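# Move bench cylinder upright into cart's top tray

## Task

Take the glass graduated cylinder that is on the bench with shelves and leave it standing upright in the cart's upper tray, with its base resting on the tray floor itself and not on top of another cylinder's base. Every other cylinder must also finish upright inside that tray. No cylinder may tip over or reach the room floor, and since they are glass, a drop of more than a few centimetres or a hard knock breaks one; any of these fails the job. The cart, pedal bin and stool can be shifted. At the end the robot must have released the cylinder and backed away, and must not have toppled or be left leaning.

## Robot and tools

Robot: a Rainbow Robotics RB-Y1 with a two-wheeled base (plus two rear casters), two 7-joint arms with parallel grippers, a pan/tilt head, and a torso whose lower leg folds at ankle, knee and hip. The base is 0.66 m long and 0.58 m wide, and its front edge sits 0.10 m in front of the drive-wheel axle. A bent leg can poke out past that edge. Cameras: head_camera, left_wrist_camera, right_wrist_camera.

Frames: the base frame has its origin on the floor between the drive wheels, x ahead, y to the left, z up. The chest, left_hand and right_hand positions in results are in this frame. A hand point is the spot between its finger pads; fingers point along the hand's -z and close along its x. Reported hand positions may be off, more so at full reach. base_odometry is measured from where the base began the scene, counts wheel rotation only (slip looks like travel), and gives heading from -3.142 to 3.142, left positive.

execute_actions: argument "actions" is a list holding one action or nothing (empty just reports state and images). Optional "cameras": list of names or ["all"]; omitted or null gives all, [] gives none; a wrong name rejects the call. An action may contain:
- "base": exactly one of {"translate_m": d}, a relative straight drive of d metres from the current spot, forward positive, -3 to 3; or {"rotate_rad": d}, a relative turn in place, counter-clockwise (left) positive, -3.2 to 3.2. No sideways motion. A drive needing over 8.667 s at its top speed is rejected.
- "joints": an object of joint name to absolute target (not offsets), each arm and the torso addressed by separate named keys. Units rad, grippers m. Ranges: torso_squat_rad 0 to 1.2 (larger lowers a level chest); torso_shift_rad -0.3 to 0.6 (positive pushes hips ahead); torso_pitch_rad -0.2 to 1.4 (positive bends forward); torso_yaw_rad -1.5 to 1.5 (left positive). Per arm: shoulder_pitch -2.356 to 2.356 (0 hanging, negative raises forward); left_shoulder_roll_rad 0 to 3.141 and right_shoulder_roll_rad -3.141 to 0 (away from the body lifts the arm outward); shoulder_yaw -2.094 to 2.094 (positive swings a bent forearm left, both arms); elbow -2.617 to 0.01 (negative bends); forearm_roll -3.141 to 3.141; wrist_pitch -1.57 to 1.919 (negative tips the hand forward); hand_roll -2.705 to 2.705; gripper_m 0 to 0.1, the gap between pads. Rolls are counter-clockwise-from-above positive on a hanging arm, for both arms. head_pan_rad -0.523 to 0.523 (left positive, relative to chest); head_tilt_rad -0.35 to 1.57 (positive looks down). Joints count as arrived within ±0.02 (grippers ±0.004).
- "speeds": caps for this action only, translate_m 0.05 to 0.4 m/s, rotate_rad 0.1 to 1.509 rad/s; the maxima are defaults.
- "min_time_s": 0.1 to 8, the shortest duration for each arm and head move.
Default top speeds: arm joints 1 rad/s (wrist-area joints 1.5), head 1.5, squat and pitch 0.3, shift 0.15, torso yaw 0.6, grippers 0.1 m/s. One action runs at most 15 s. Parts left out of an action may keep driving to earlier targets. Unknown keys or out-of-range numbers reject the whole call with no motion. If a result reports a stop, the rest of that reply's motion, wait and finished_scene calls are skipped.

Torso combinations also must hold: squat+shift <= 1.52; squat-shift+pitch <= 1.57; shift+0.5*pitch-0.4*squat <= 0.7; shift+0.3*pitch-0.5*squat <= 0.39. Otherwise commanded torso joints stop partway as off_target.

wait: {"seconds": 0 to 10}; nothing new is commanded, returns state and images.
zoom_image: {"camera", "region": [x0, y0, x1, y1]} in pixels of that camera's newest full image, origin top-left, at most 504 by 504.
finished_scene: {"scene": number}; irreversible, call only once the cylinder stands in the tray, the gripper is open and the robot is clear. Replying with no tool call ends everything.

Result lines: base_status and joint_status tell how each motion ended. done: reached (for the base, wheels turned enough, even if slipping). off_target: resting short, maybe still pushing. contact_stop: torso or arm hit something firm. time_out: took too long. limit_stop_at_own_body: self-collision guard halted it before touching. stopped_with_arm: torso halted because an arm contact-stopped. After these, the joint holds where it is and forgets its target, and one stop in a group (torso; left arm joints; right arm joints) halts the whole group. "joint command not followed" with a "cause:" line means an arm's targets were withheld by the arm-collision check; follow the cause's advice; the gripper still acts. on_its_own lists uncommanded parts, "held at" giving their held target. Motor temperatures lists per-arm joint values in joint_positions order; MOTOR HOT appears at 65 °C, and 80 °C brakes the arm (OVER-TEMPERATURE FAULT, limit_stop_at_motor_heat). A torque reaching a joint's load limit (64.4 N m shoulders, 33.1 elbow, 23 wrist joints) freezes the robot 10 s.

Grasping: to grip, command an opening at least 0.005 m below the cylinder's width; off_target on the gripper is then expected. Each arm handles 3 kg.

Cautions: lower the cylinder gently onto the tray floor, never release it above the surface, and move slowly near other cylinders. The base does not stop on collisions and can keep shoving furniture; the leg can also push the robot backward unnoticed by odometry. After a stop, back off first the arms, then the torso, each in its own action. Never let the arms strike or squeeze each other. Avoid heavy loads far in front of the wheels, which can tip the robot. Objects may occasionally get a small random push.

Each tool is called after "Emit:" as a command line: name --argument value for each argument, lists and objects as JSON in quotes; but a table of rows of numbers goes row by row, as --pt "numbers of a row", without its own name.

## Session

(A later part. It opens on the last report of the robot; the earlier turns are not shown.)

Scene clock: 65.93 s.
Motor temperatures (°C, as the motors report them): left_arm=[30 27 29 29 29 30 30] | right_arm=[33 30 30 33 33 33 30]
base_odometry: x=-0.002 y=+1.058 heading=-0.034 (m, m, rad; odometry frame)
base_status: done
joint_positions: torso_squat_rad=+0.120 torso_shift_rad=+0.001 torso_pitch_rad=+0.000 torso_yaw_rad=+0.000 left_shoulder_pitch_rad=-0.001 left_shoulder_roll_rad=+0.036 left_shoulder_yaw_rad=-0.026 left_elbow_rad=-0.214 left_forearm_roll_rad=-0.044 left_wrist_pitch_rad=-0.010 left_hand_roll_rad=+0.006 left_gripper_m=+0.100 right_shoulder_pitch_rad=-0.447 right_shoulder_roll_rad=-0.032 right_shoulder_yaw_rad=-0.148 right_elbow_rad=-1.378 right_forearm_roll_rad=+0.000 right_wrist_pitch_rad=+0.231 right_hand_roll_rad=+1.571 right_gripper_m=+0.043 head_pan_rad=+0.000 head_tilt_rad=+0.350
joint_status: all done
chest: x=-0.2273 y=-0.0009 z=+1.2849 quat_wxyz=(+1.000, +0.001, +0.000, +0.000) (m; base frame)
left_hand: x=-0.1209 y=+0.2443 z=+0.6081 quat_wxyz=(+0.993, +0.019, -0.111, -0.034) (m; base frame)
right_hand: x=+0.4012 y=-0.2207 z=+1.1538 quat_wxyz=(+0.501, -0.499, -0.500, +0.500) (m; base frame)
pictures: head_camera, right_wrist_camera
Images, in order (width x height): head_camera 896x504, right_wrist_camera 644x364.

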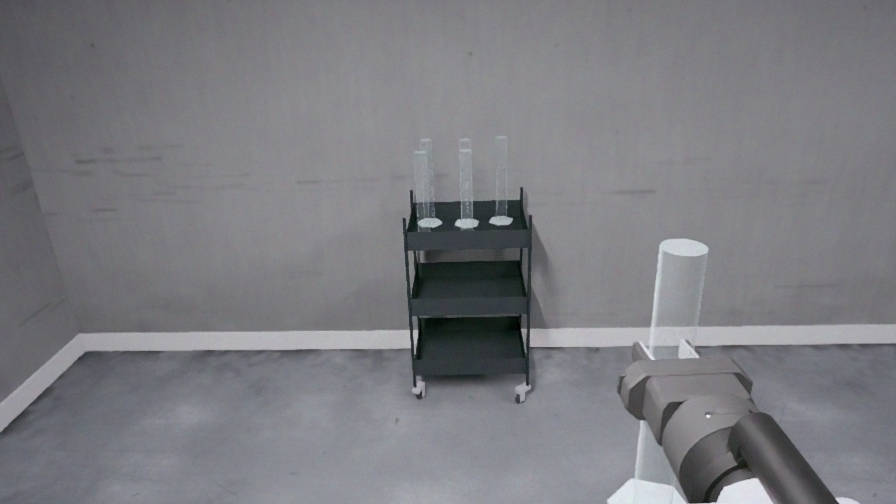

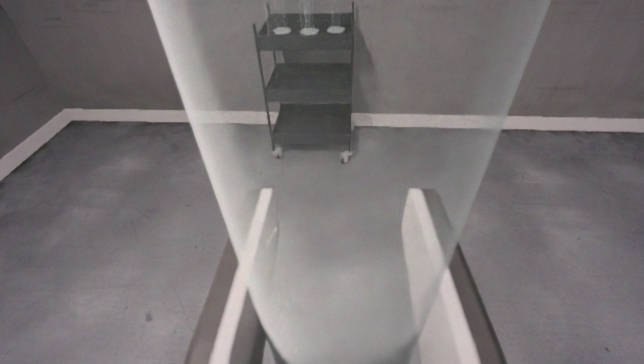

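Emit:
execute_actions --actions '[{"base":{"translate_m":1.2},"joints":{"head_pan_rad":-0.1,"head_tilt_rad":0.7}}]' --cameras '["head_camera","right_wrist_camera"]'

Scene clock: 71.60 s.
Motor temperatures (°C, as the motors report them): left_arm=[30 27 29 29 29 30 30] | right_arm=[33 30 30 33 33 33 30]
base_odometry: x=+1.197 y=+1.017 heading=-0.034 (m, m, rad; odometry frame)
base_status: done
joint_positions: torso_squat_rad=+0.120 torso_shift_rad=+0.001 torso_pitch_rad=+0.001 torso_yaw_rad=+0.000 left_shoulder_pitch_rad=-0.001 left_shoulder_roll_rad=+0.036 left_shoulder_yaw_rad=-0.026 left_elbow_rad=-0.214 left_forearm_roll_rad=-0.044 left_wrist_pitch_rad=-0.010 left_hand_roll_rad=+0.006 left_gripper_m=+0.100 right_shoulder_pitch_rad=-0.448 right_shoulder_roll_rad=-0.032 right_shoulder_yaw_rad=-0.148 right_elbow_rad=-1.378 right_forearm_roll_rad=+0.000 right_wrist_pitch_rad=+0.231 right_hand_roll_rad=+1.571 right_gripper_m=+0.043 head_pan_rad=-0.100 head_tilt_rad=+0.700
joint_status: all done
chest: x=-0.2273 y=-0.0009 z=+1.2849 quat_wxyz=(+1.000, +0.001, +0.000, +0.000) (m; base frame)
left_hand: x=-0.1207 y=+0.2443 z=+0.6081 quat_wxyz=(+0.993, +0.019, -0.111, -0.034) (m; base frame)
right_hand: x=+0.4013 y=-0.2206 z=+1.1538 quat_wxyz=(+0.501, -0.499, -0.500, +0.500) (m; base frame)
pictures: head_camera, right_wrist_camera
Images, in order (width x height): head_camera 896x504, right_wrist_camera 644x364.

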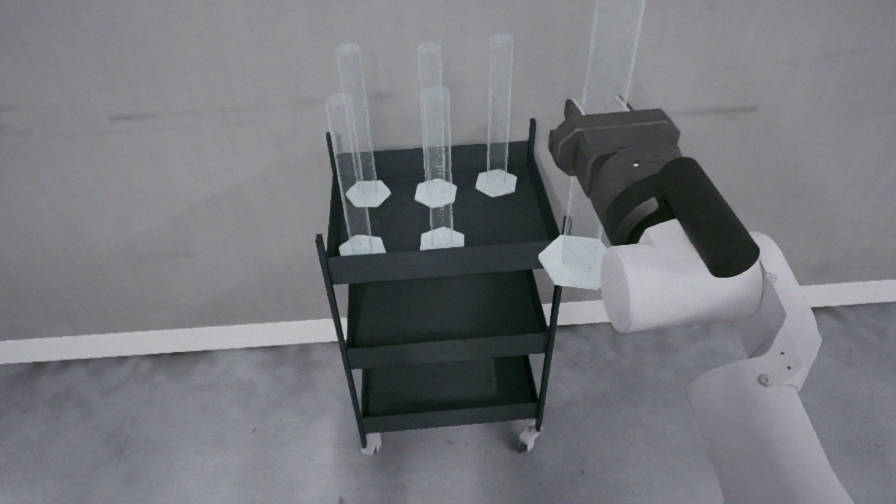

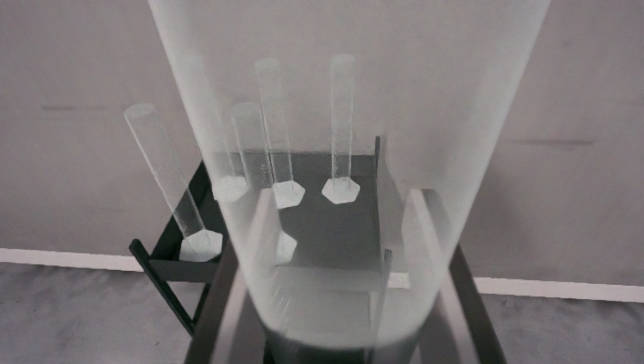

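Emit:
execute_actions --actions '[{"base":{"translate_m":0.37},"speeds":{"translate_m":0.25},"joints":{"torso_squat_rad":0.55,"torso_yaw_rad":0.015,"head_pan_rad":-0.15,"head_tilt_rad":0.95}}]' --cameras '["head_camera","right_wrist_camera"]'

Scene clock: 76.77 s.
Motor temperatures (°C, as the motors report them): left_arm=[30 27 29 29 29 30 30] | right_arm=[34 30 30 33 33 33 30]
base_odometry: x=+1.567 y=+1.004 heading=-0.034 (m, m, rad; odometry frame)
base_status: done
joint_positions: torso_squat_rad=+0.550 torso_shift_rad=+0.001 torso_pitch_rad=+0.001 torso_yaw_rad=+0.015 left_shoulder_pitch_rad=-0.001 left_shoulder_roll_rad=+0.036 left_shoulder_yaw_rad=-0.026 left_elbow_rad=-0.214 left_forearm_roll_rad=-0.044 left_wrist_pitch_rad=-0.010 left_hand_roll_rad=+0.006 left_gripper_m=+0.100 right_shoulder_pitch_rad=-0.448 right_shoulder_roll_rad=-0.032 right_shoulder_yaw_rad=-0.148 right_elbow_rad=-1.378 right_forearm_roll_rad=+0.000 right_wrist_pitch_rad=+0.231 right_hand_roll_rad=+1.571 right_gripper_m=+0.043 head_pan_rad=-0.150 head_tilt_rad=+0.950
joint_status: all done
chest: x=-0.2273 y=-0.0008 z=+1.1867 quat_wxyz=(+1.000, +0.001, +0.000, +0.007) (m; base frame)
left_hand: x=-0.1245 y=+0.2459 z=+0.5099 quat_wxyz=(+0.993, +0.020, -0.111, -0.026) (m; base frame)
right_hand: x=+0.4044 y=-0.2112 z=+1.0556 quat_wxyz=(+0.497, -0.496, -0.504, +0.504) (m; base frame)
pictures: head_camera, right_wrist_camera
Images, in order (width x height): head_camera 896x504, right_wrist_camera 644x364.

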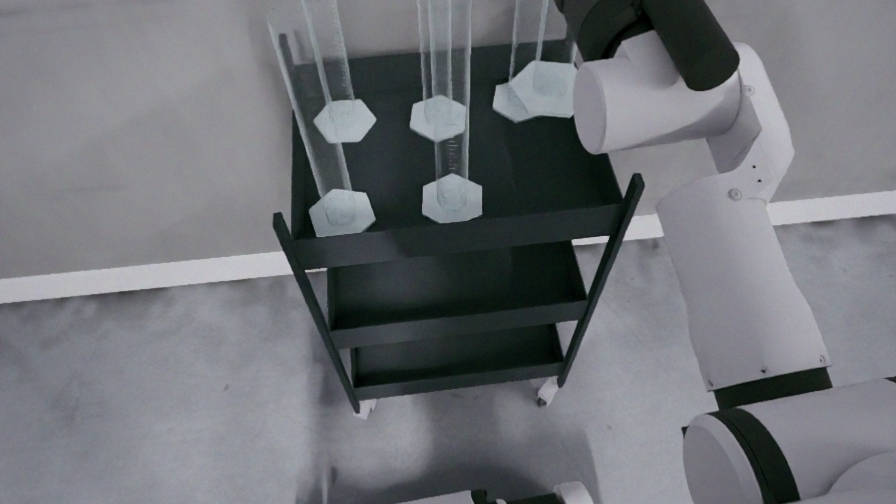

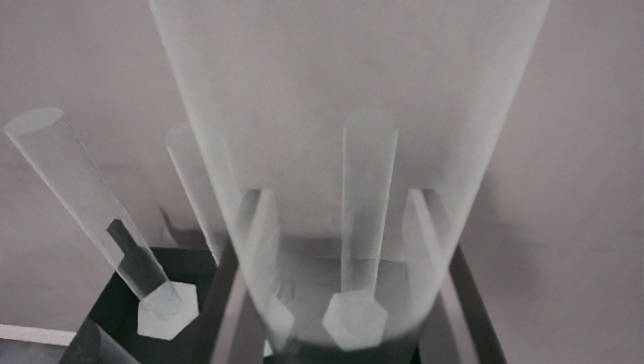

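Emit:
execute_actions --actions '[{"joints":{"torso_squat_rad":0.84,"torso_yaw_rad":0.0,"head_pan_rad":-0.1,"head_tilt_rad":0.8}}]' --cameras '["head_camera","right_wrist_camera"]'

Scene clock: 79.93 s.
Motor temperatures (°C, as the motors report them): left_arm=[30 27 29 29 29 30 30] | right_arm=[34 30 30 33 33 33 30]
base_odometry: x=+1.567 y=+1.004 heading=-0.034 (m, m, rad; odometry frame)
base_status: not commanded
joint_positions: torso_squat_rad=+0.840 torso_shift_rad=+0.001 torso_pitch_rad=+0.000 torso_yaw_rad=+0.000 left_shoulder_pitch_rad=-0.001 left_shoulder_roll_rad=+0.036 left_shoulder_yaw_rad=-0.026 left_elbow_rad=-0.214 left_forearm_roll_rad=-0.044 left_wrist_pitch_rad=-0.010 left_hand_roll_rad=+0.006 left_gripper_m=+0.100 right_shoulder_pitch_rad=-0.447 right_shoulder_roll_rad=-0.032 right_shoulder_yaw_rad=-0.148 right_elbow_rad=-1.378 right_forearm_roll_rad=+0.000 right_wrist_pitch_rad=+0.231 right_hand_roll_rad=+1.571 right_gripper_m=+0.043 head_pan_rad=-0.100 head_tilt_rad=+0.800
joint_status: all done
chest: x=-0.2276 y=-0.0008 z=+1.0572 quat_wxyz=(+1.000, +0.001, +0.000, +0.000) (m; base frame)
left_hand: x=-0.1209 y=+0.2445 z=+0.3804 quat_wxyz=(+0.993, +0.019, -0.111, -0.034) (m; base frame)
right_hand: x=+0.4010 y=-0.2204 z=+0.9262 quat_wxyz=(+0.500, -0.499, -0.500, +0.500) (m; base frame)
pictures: head_camera, right_wrist_camera
Images, in order (width x height): head_camera 896x504, right_wrist_camera 644x364.

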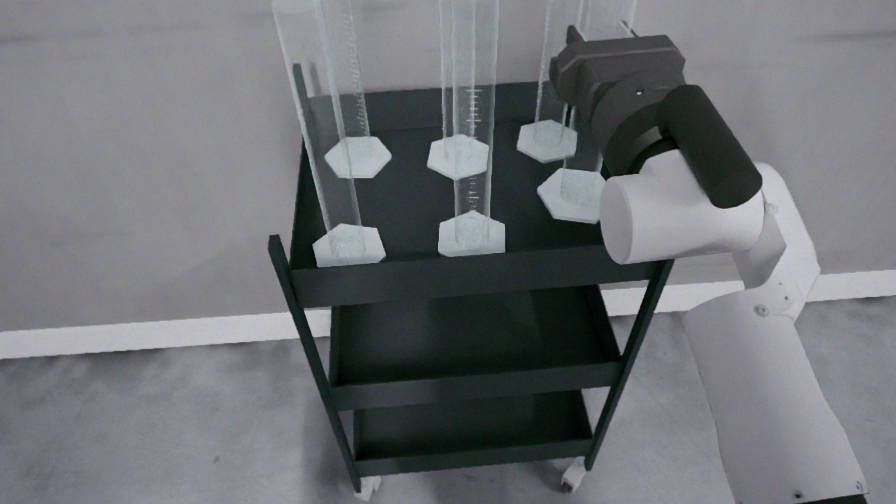

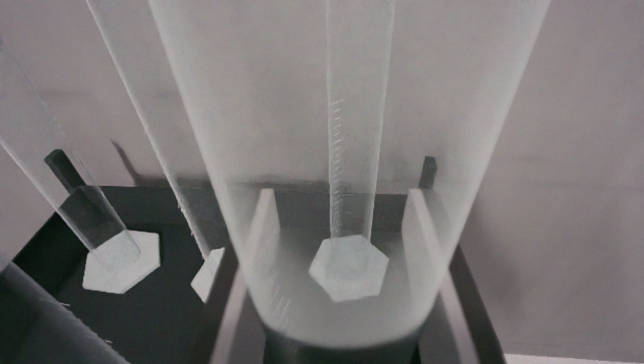

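Emit:
execute_actions --actions '[{"joints":{"torso_squat_rad":0.875,"head_pan_rad":-0.2,"head_tilt_rad":0.6}}]' --cameras '["head_camera"]'

Scene clock: 81.30 s.
Motor temperatures (°C, as the motors report them): left_arm=[30 27 29 29 29 30 30] | right_arm=[34 30 30 33 33 33 30]
base_odometry: x=+1.567 y=+1.004 heading=-0.034 (m, m, rad; odometry frame)
base_status: not commanded
joint_positions: torso_squat_rad=+0.875 torso_shift_rad=+0.001 torso_pitch_rad=+0.000 torso_yaw_rad=+0.000 left_shoulder_pitch_rad=-0.001 left_shoulder_roll_rad=+0.036 left_shoulder_yaw_rad=-0.026 left_elbow_rad=-0.214 left_forearm_roll_rad=-0.044 left_wrist_pitch_rad=-0.010 left_hand_roll_rad=+0.006 left_gripper_m=+0.100 right_shoulder_pitch_rad=-0.447 right_shoulder_roll_rad=-0.032 right_shoulder_yaw_rad=-0.148 right_elbow_rad=-1.378 right_forearm_roll_rad=+0.000 right_wrist_pitch_rad=+0.231 right_hand_roll_rad=+1.571 right_gripper_m=+0.043 head_pan_rad=-0.200 head_tilt_rad=+0.600
joint_status: all done
chest: x=-0.2276 y=-0.0007 z=+1.0386 quat_wxyz=(+1.000, +0.001, +0.000, +0.000) (m; base frame)
left_hand: x=-0.1209 y=+0.2445 z=+0.3619 quat_wxyz=(+0.993, +0.019, -0.111, -0.034) (m; base frame)
right_hand: x=+0.4010 y=-0.2204 z=+0.9076 quat_wxyz=(+0.500, -0.499, -0.500, +0.500) (m; base frame)
pictures: head_camera
Images, in order (width x height): head_camera 896x504.

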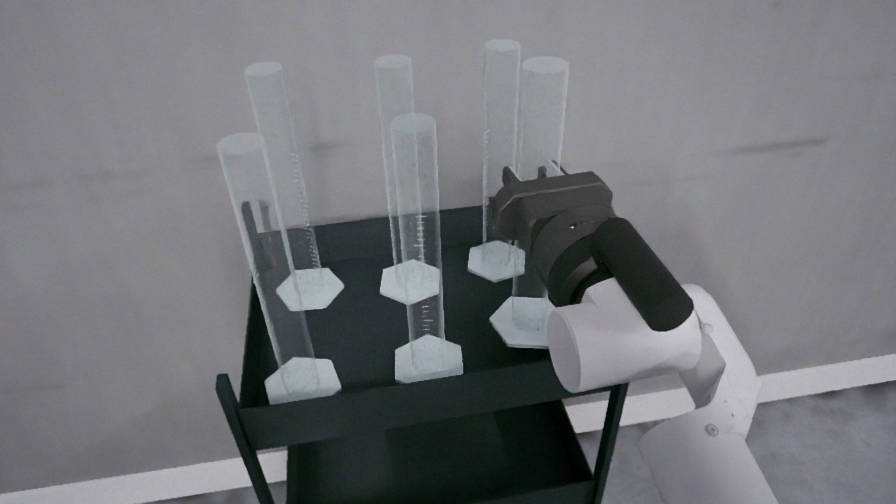

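Emit:
execute_actions --actions '[{"base":{"translate_m":0.015},"speeds":{"translate_m":0.05},"joints":{"torso_squat_rad":0.93}}]' --cameras '["head_camera"]'

Scene clock: 84.43 s.
Motor temperatures (°C, as the motors report them): left_arm=[30 27 29 29 29 30 30] | right_arm=[34 30 30 33 33 33 30]
base_odometry: x=+1.582 y=+1.004 heading=-0.033 (m, m, rad; odometry frame)
base_status: done
joint_positions: torso_squat_rad=+0.930 torso_shift_rad=+0.001 torso_pitch_rad=+0.000 torso_yaw_rad=+0.000 left_shoulder_pitch_rad=-0.001 left_shoulder_roll_rad=+0.036 left_shoulder_yaw_rad=-0.026 left_elbow_rad=-0.214 left_forearm_roll_rad=-0.044 left_wrist_pitch_rad=-0.010 left_hand_roll_rad=+0.006 left_gripper_m=+0.100 right_shoulder_pitch_rad=-0.447 right_shoulder_roll_rad=-0.032 right_shoulder_yaw_rad=-0.148 right_elbow_rad=-1.378 right_forearm_roll_rad=+0.000 right_wrist_pitch_rad=+0.231 right_hand_roll_rad=+1.571 right_gripper_m=+0.043 head_pan_rad=-0.200 head_tilt_rad=+0.600
joint_status: all done
chest: x=-0.2275 y=-0.0007 z=+1.0084 quat_wxyz=(+1.000, +0.001, +0.000, +0.000) (m; base frame)
left_hand: x=-0.1210 y=+0.2445 z=+0.3317 quat_wxyz=(+0.993, +0.019, -0.111, -0.034) (m; base frame)
right_hand: x=+0.4010 y=-0.2204 z=+0.8773 quat_wxyz=(+0.501, -0.499, -0.500, +0.500) (m; base frame)
pictures: head_camera
Images, in order (width x height): head_camera 896x504.

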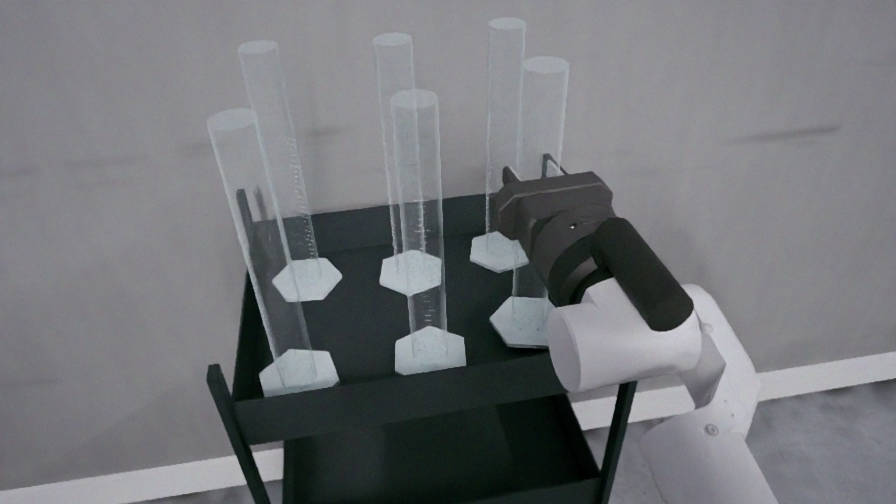

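Emit:
zoom_image --camera "head_camera" --region '[360, 0, 620, 400]'

Region (360, 0, 620, 400) of head_camera's 896x504 image, scaled by 1.260, with more detail than that image has; it fills the left 328 columns of this view, and the rest is white.

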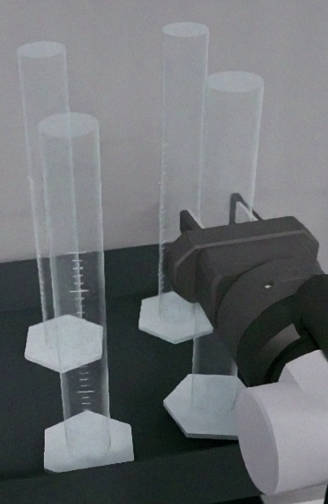

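Emit:
execute_actions --actions '[{"joints":{"torso_squat_rad":0.953}}]' --cameras '["head_camera","right_wrist_camera"]'

Scene clock: 86.40 s.
Motor temperatures (°C, as the motors report them): left_arm=[30 27 29 29 29 30 30] | right_arm=[34 30 30 33 33 33 30]
base_odometry: x=+1.582 y=+1.004 heading=-0.033 (m, m, rad; odometry frame)
base_status: not commanded
joint_positions: torso_squat_rad=+0.953 torso_shift_rad=+0.001 torso_pitch_rad=+0.000 torso_yaw_rad=+0.000 left_shoulder_pitch_rad=-0.001 left_shoulder_roll_rad=+0.036 left_shoulder_yaw_rad=-0.026 left_elbow_rad=-0.214 left_forearm_roll_rad=-0.044 left_wrist_pitch_rad=-0.010 left_hand_roll_rad=+0.006 left_gripper_m=+0.100 right_shoulder_pitch_rad=-0.448 right_shoulder_roll_rad=-0.032 right_shoulder_yaw_rad=-0.148 right_elbow_rad=-1.378 right_forearm_roll_rad=+0.000 right_wrist_pitch_rad=+0.231 right_hand_roll_rad=+1.571 right_gripper_m=+0.043 head_pan_rad=-0.200 head_tilt_rad=+0.600
joint_status: all done
chest: x=-0.2277 y=-0.0007 z=+0.9954 quat_wxyz=(+1.000, +0.001, +0.000, +0.000) (m; base frame)
left_hand: x=-0.1210 y=+0.2445 z=+0.3187 quat_wxyz=(+0.993, +0.019, -0.111, -0.034) (m; base frame)
right_hand: x=+0.4010 y=-0.2203 z=+0.8649 quat_wxyz=(+0.500, -0.500, -0.501, +0.500) (m; base frame)
pictures: head_camera, right_wrist_camera
Images, in order (width x height): head_camera 896x504, right_wrist_camera 644x364.

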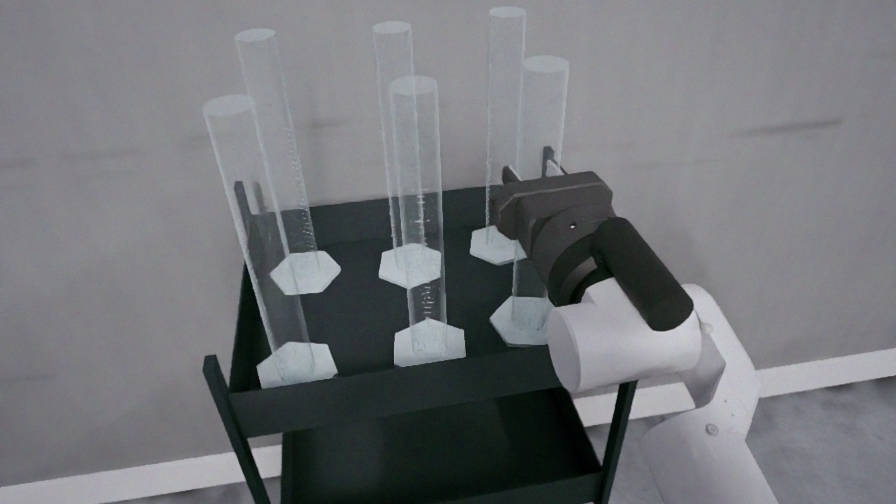

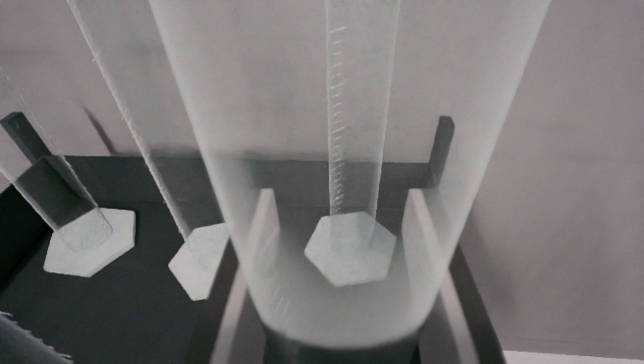

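Emit:
execute_actions --actions '[{"joints":{"right_gripper_m":0.08}}]' --cameras '["head_camera","right_wrist_camera"]'

Scene clock: 87.77 s.
Motor temperatures (°C, as the motors report them): left_arm=[30 27 29 29 29 30 30] | right_arm=[34 30 30 33 33 33 30]
base_odometry: x=+1.582 y=+1.004 heading=-0.033 (m, m, rad; odometry frame)
base_status: not commanded
joint_positions: torso_squat_rad=+0.953 torso_shift_rad=+0.001 torso_pitch_rad=+0.000 torso_yaw_rad=+0.000 left_shoulder_pitch_rad=-0.001 left_shoulder_roll_rad=+0.036 left_shoulder_yaw_rad=-0.026 left_elbow_rad=-0.214 left_forearm_roll_rad=-0.044 left_wrist_pitch_rad=-0.010 left_hand_roll_rad=+0.006 left_gripper_m=+0.100 right_shoulder_pitch_rad=-0.448 right_shoulder_roll_rad=-0.032 right_shoulder_yaw_rad=-0.148 right_elbow_rad=-1.378 right_forearm_roll_rad=+0.000 right_wrist_pitch_rad=+0.231 right_hand_roll_rad=+1.571 right_gripper_m=+0.080 head_pan_rad=-0.200 head_tilt_rad=+0.600
joint_status: all done
chest: x=-0.2277 y=-0.0007 z=+0.9954 quat_wxyz=(+1.000, +0.001, +0.000, +0.000) (m; base frame)
left_hand: x=-0.1210 y=+0.2445 z=+0.3187 quat_wxyz=(+0.993, +0.019, -0.111, -0.034) (m; base frame)
right_hand: x=+0.4010 y=-0.2203 z=+0.8649 quat_wxyz=(+0.500, -0.500, -0.501, +0.500) (m; base frame)
pictures: head_camera, right_wrist_camera
Images, in order (width x height): head_camera 896x504, right_wrist_camera 644x364.

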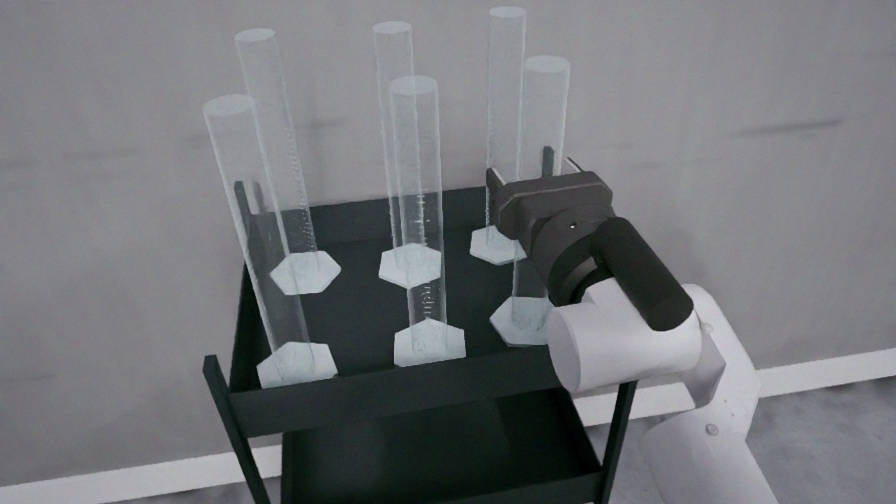

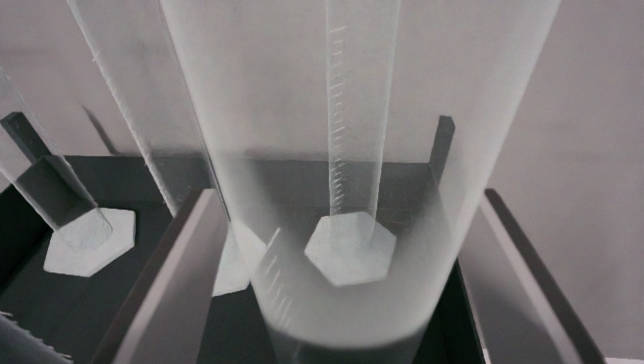

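Emit:
execute_actions --actions '[{"base":{"translate_m":-0.6}}]' --cameras '["head_camera","right_wrist_camera"]'

Scene clock: 91.13 s.
Motor temperatures (°C, as the motors report them): left_arm=[30 27 29 29 29 30 30] | right_arm=[34 30 30 33 33 33 30]
base_odometry: x=+0.983 y=+1.024 heading=-0.033 (m, m, rad; odometry frame)
base_status: done
joint_positions: torso_squat_rad=+0.953 torso_shift_rad=+0.001 torso_pitch_rad=+0.000 torso_yaw_rad=+0.000 left_shoulder_pitch_rad=-0.001 left_shoulder_roll_rad=+0.036 left_shoulder_yaw_rad=-0.026 left_elbow_rad=-0.214 left_forearm_roll_rad=-0.044 left_wrist_pitch_rad=-0.010 left_hand_roll_rad=+0.006 left_gripper_m=+0.100 right_shoulder_pitch_rad=-0.448 right_shoulder_roll_rad=-0.032 right_shoulder_yaw_rad=-0.148 right_elbow_rad=-1.378 right_forearm_roll_rad=+0.000 right_wrist_pitch_rad=+0.231 right_hand_roll_rad=+1.571 right_gripper_m=+0.080 head_pan_rad=-0.200 head_tilt_rad=+0.600
joint_status: not commanded
chest: x=-0.2276 y=-0.0007 z=+0.9954 quat_wxyz=(+1.000, +0.001, +0.000, +0.000) (m; base frame)
left_hand: x=-0.1211 y=+0.2445 z=+0.3186 quat_wxyz=(+0.993, +0.019, -0.111, -0.034) (m; base frame)
right_hand: x=+0.4010 y=-0.2203 z=+0.8647 quat_wxyz=(+0.500, -0.500, -0.500, +0.500) (m; base frame)
pictures: head_camera, right_wrist_camera
Images, in order (width x height): head_camera 896x504, right_wrist_camera 644x364.

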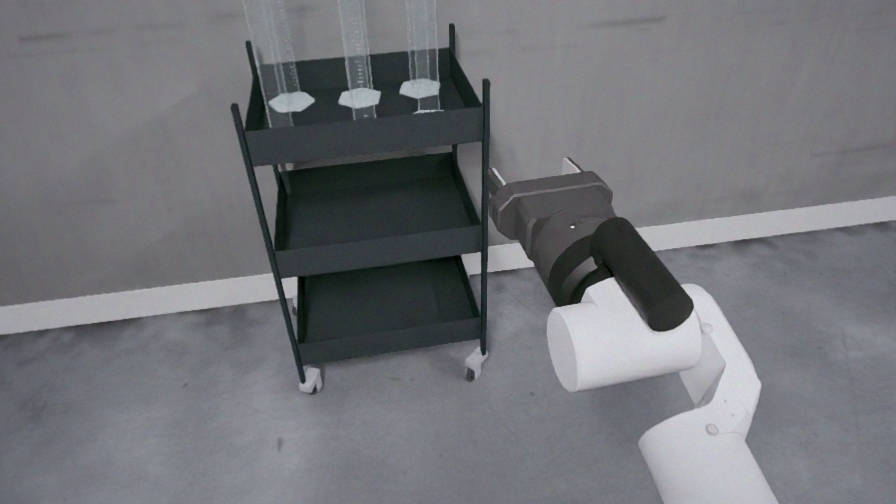

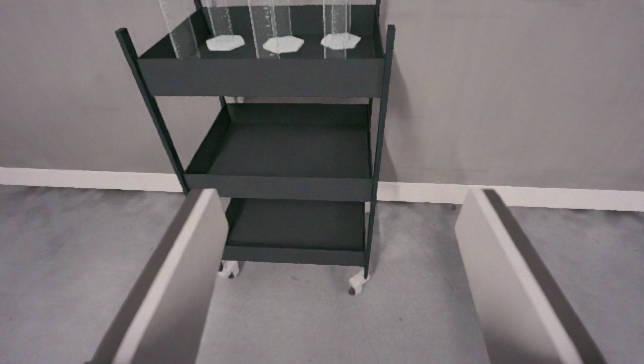

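Emit:
finished_scene --scene 1

The scene is finished: the task was done.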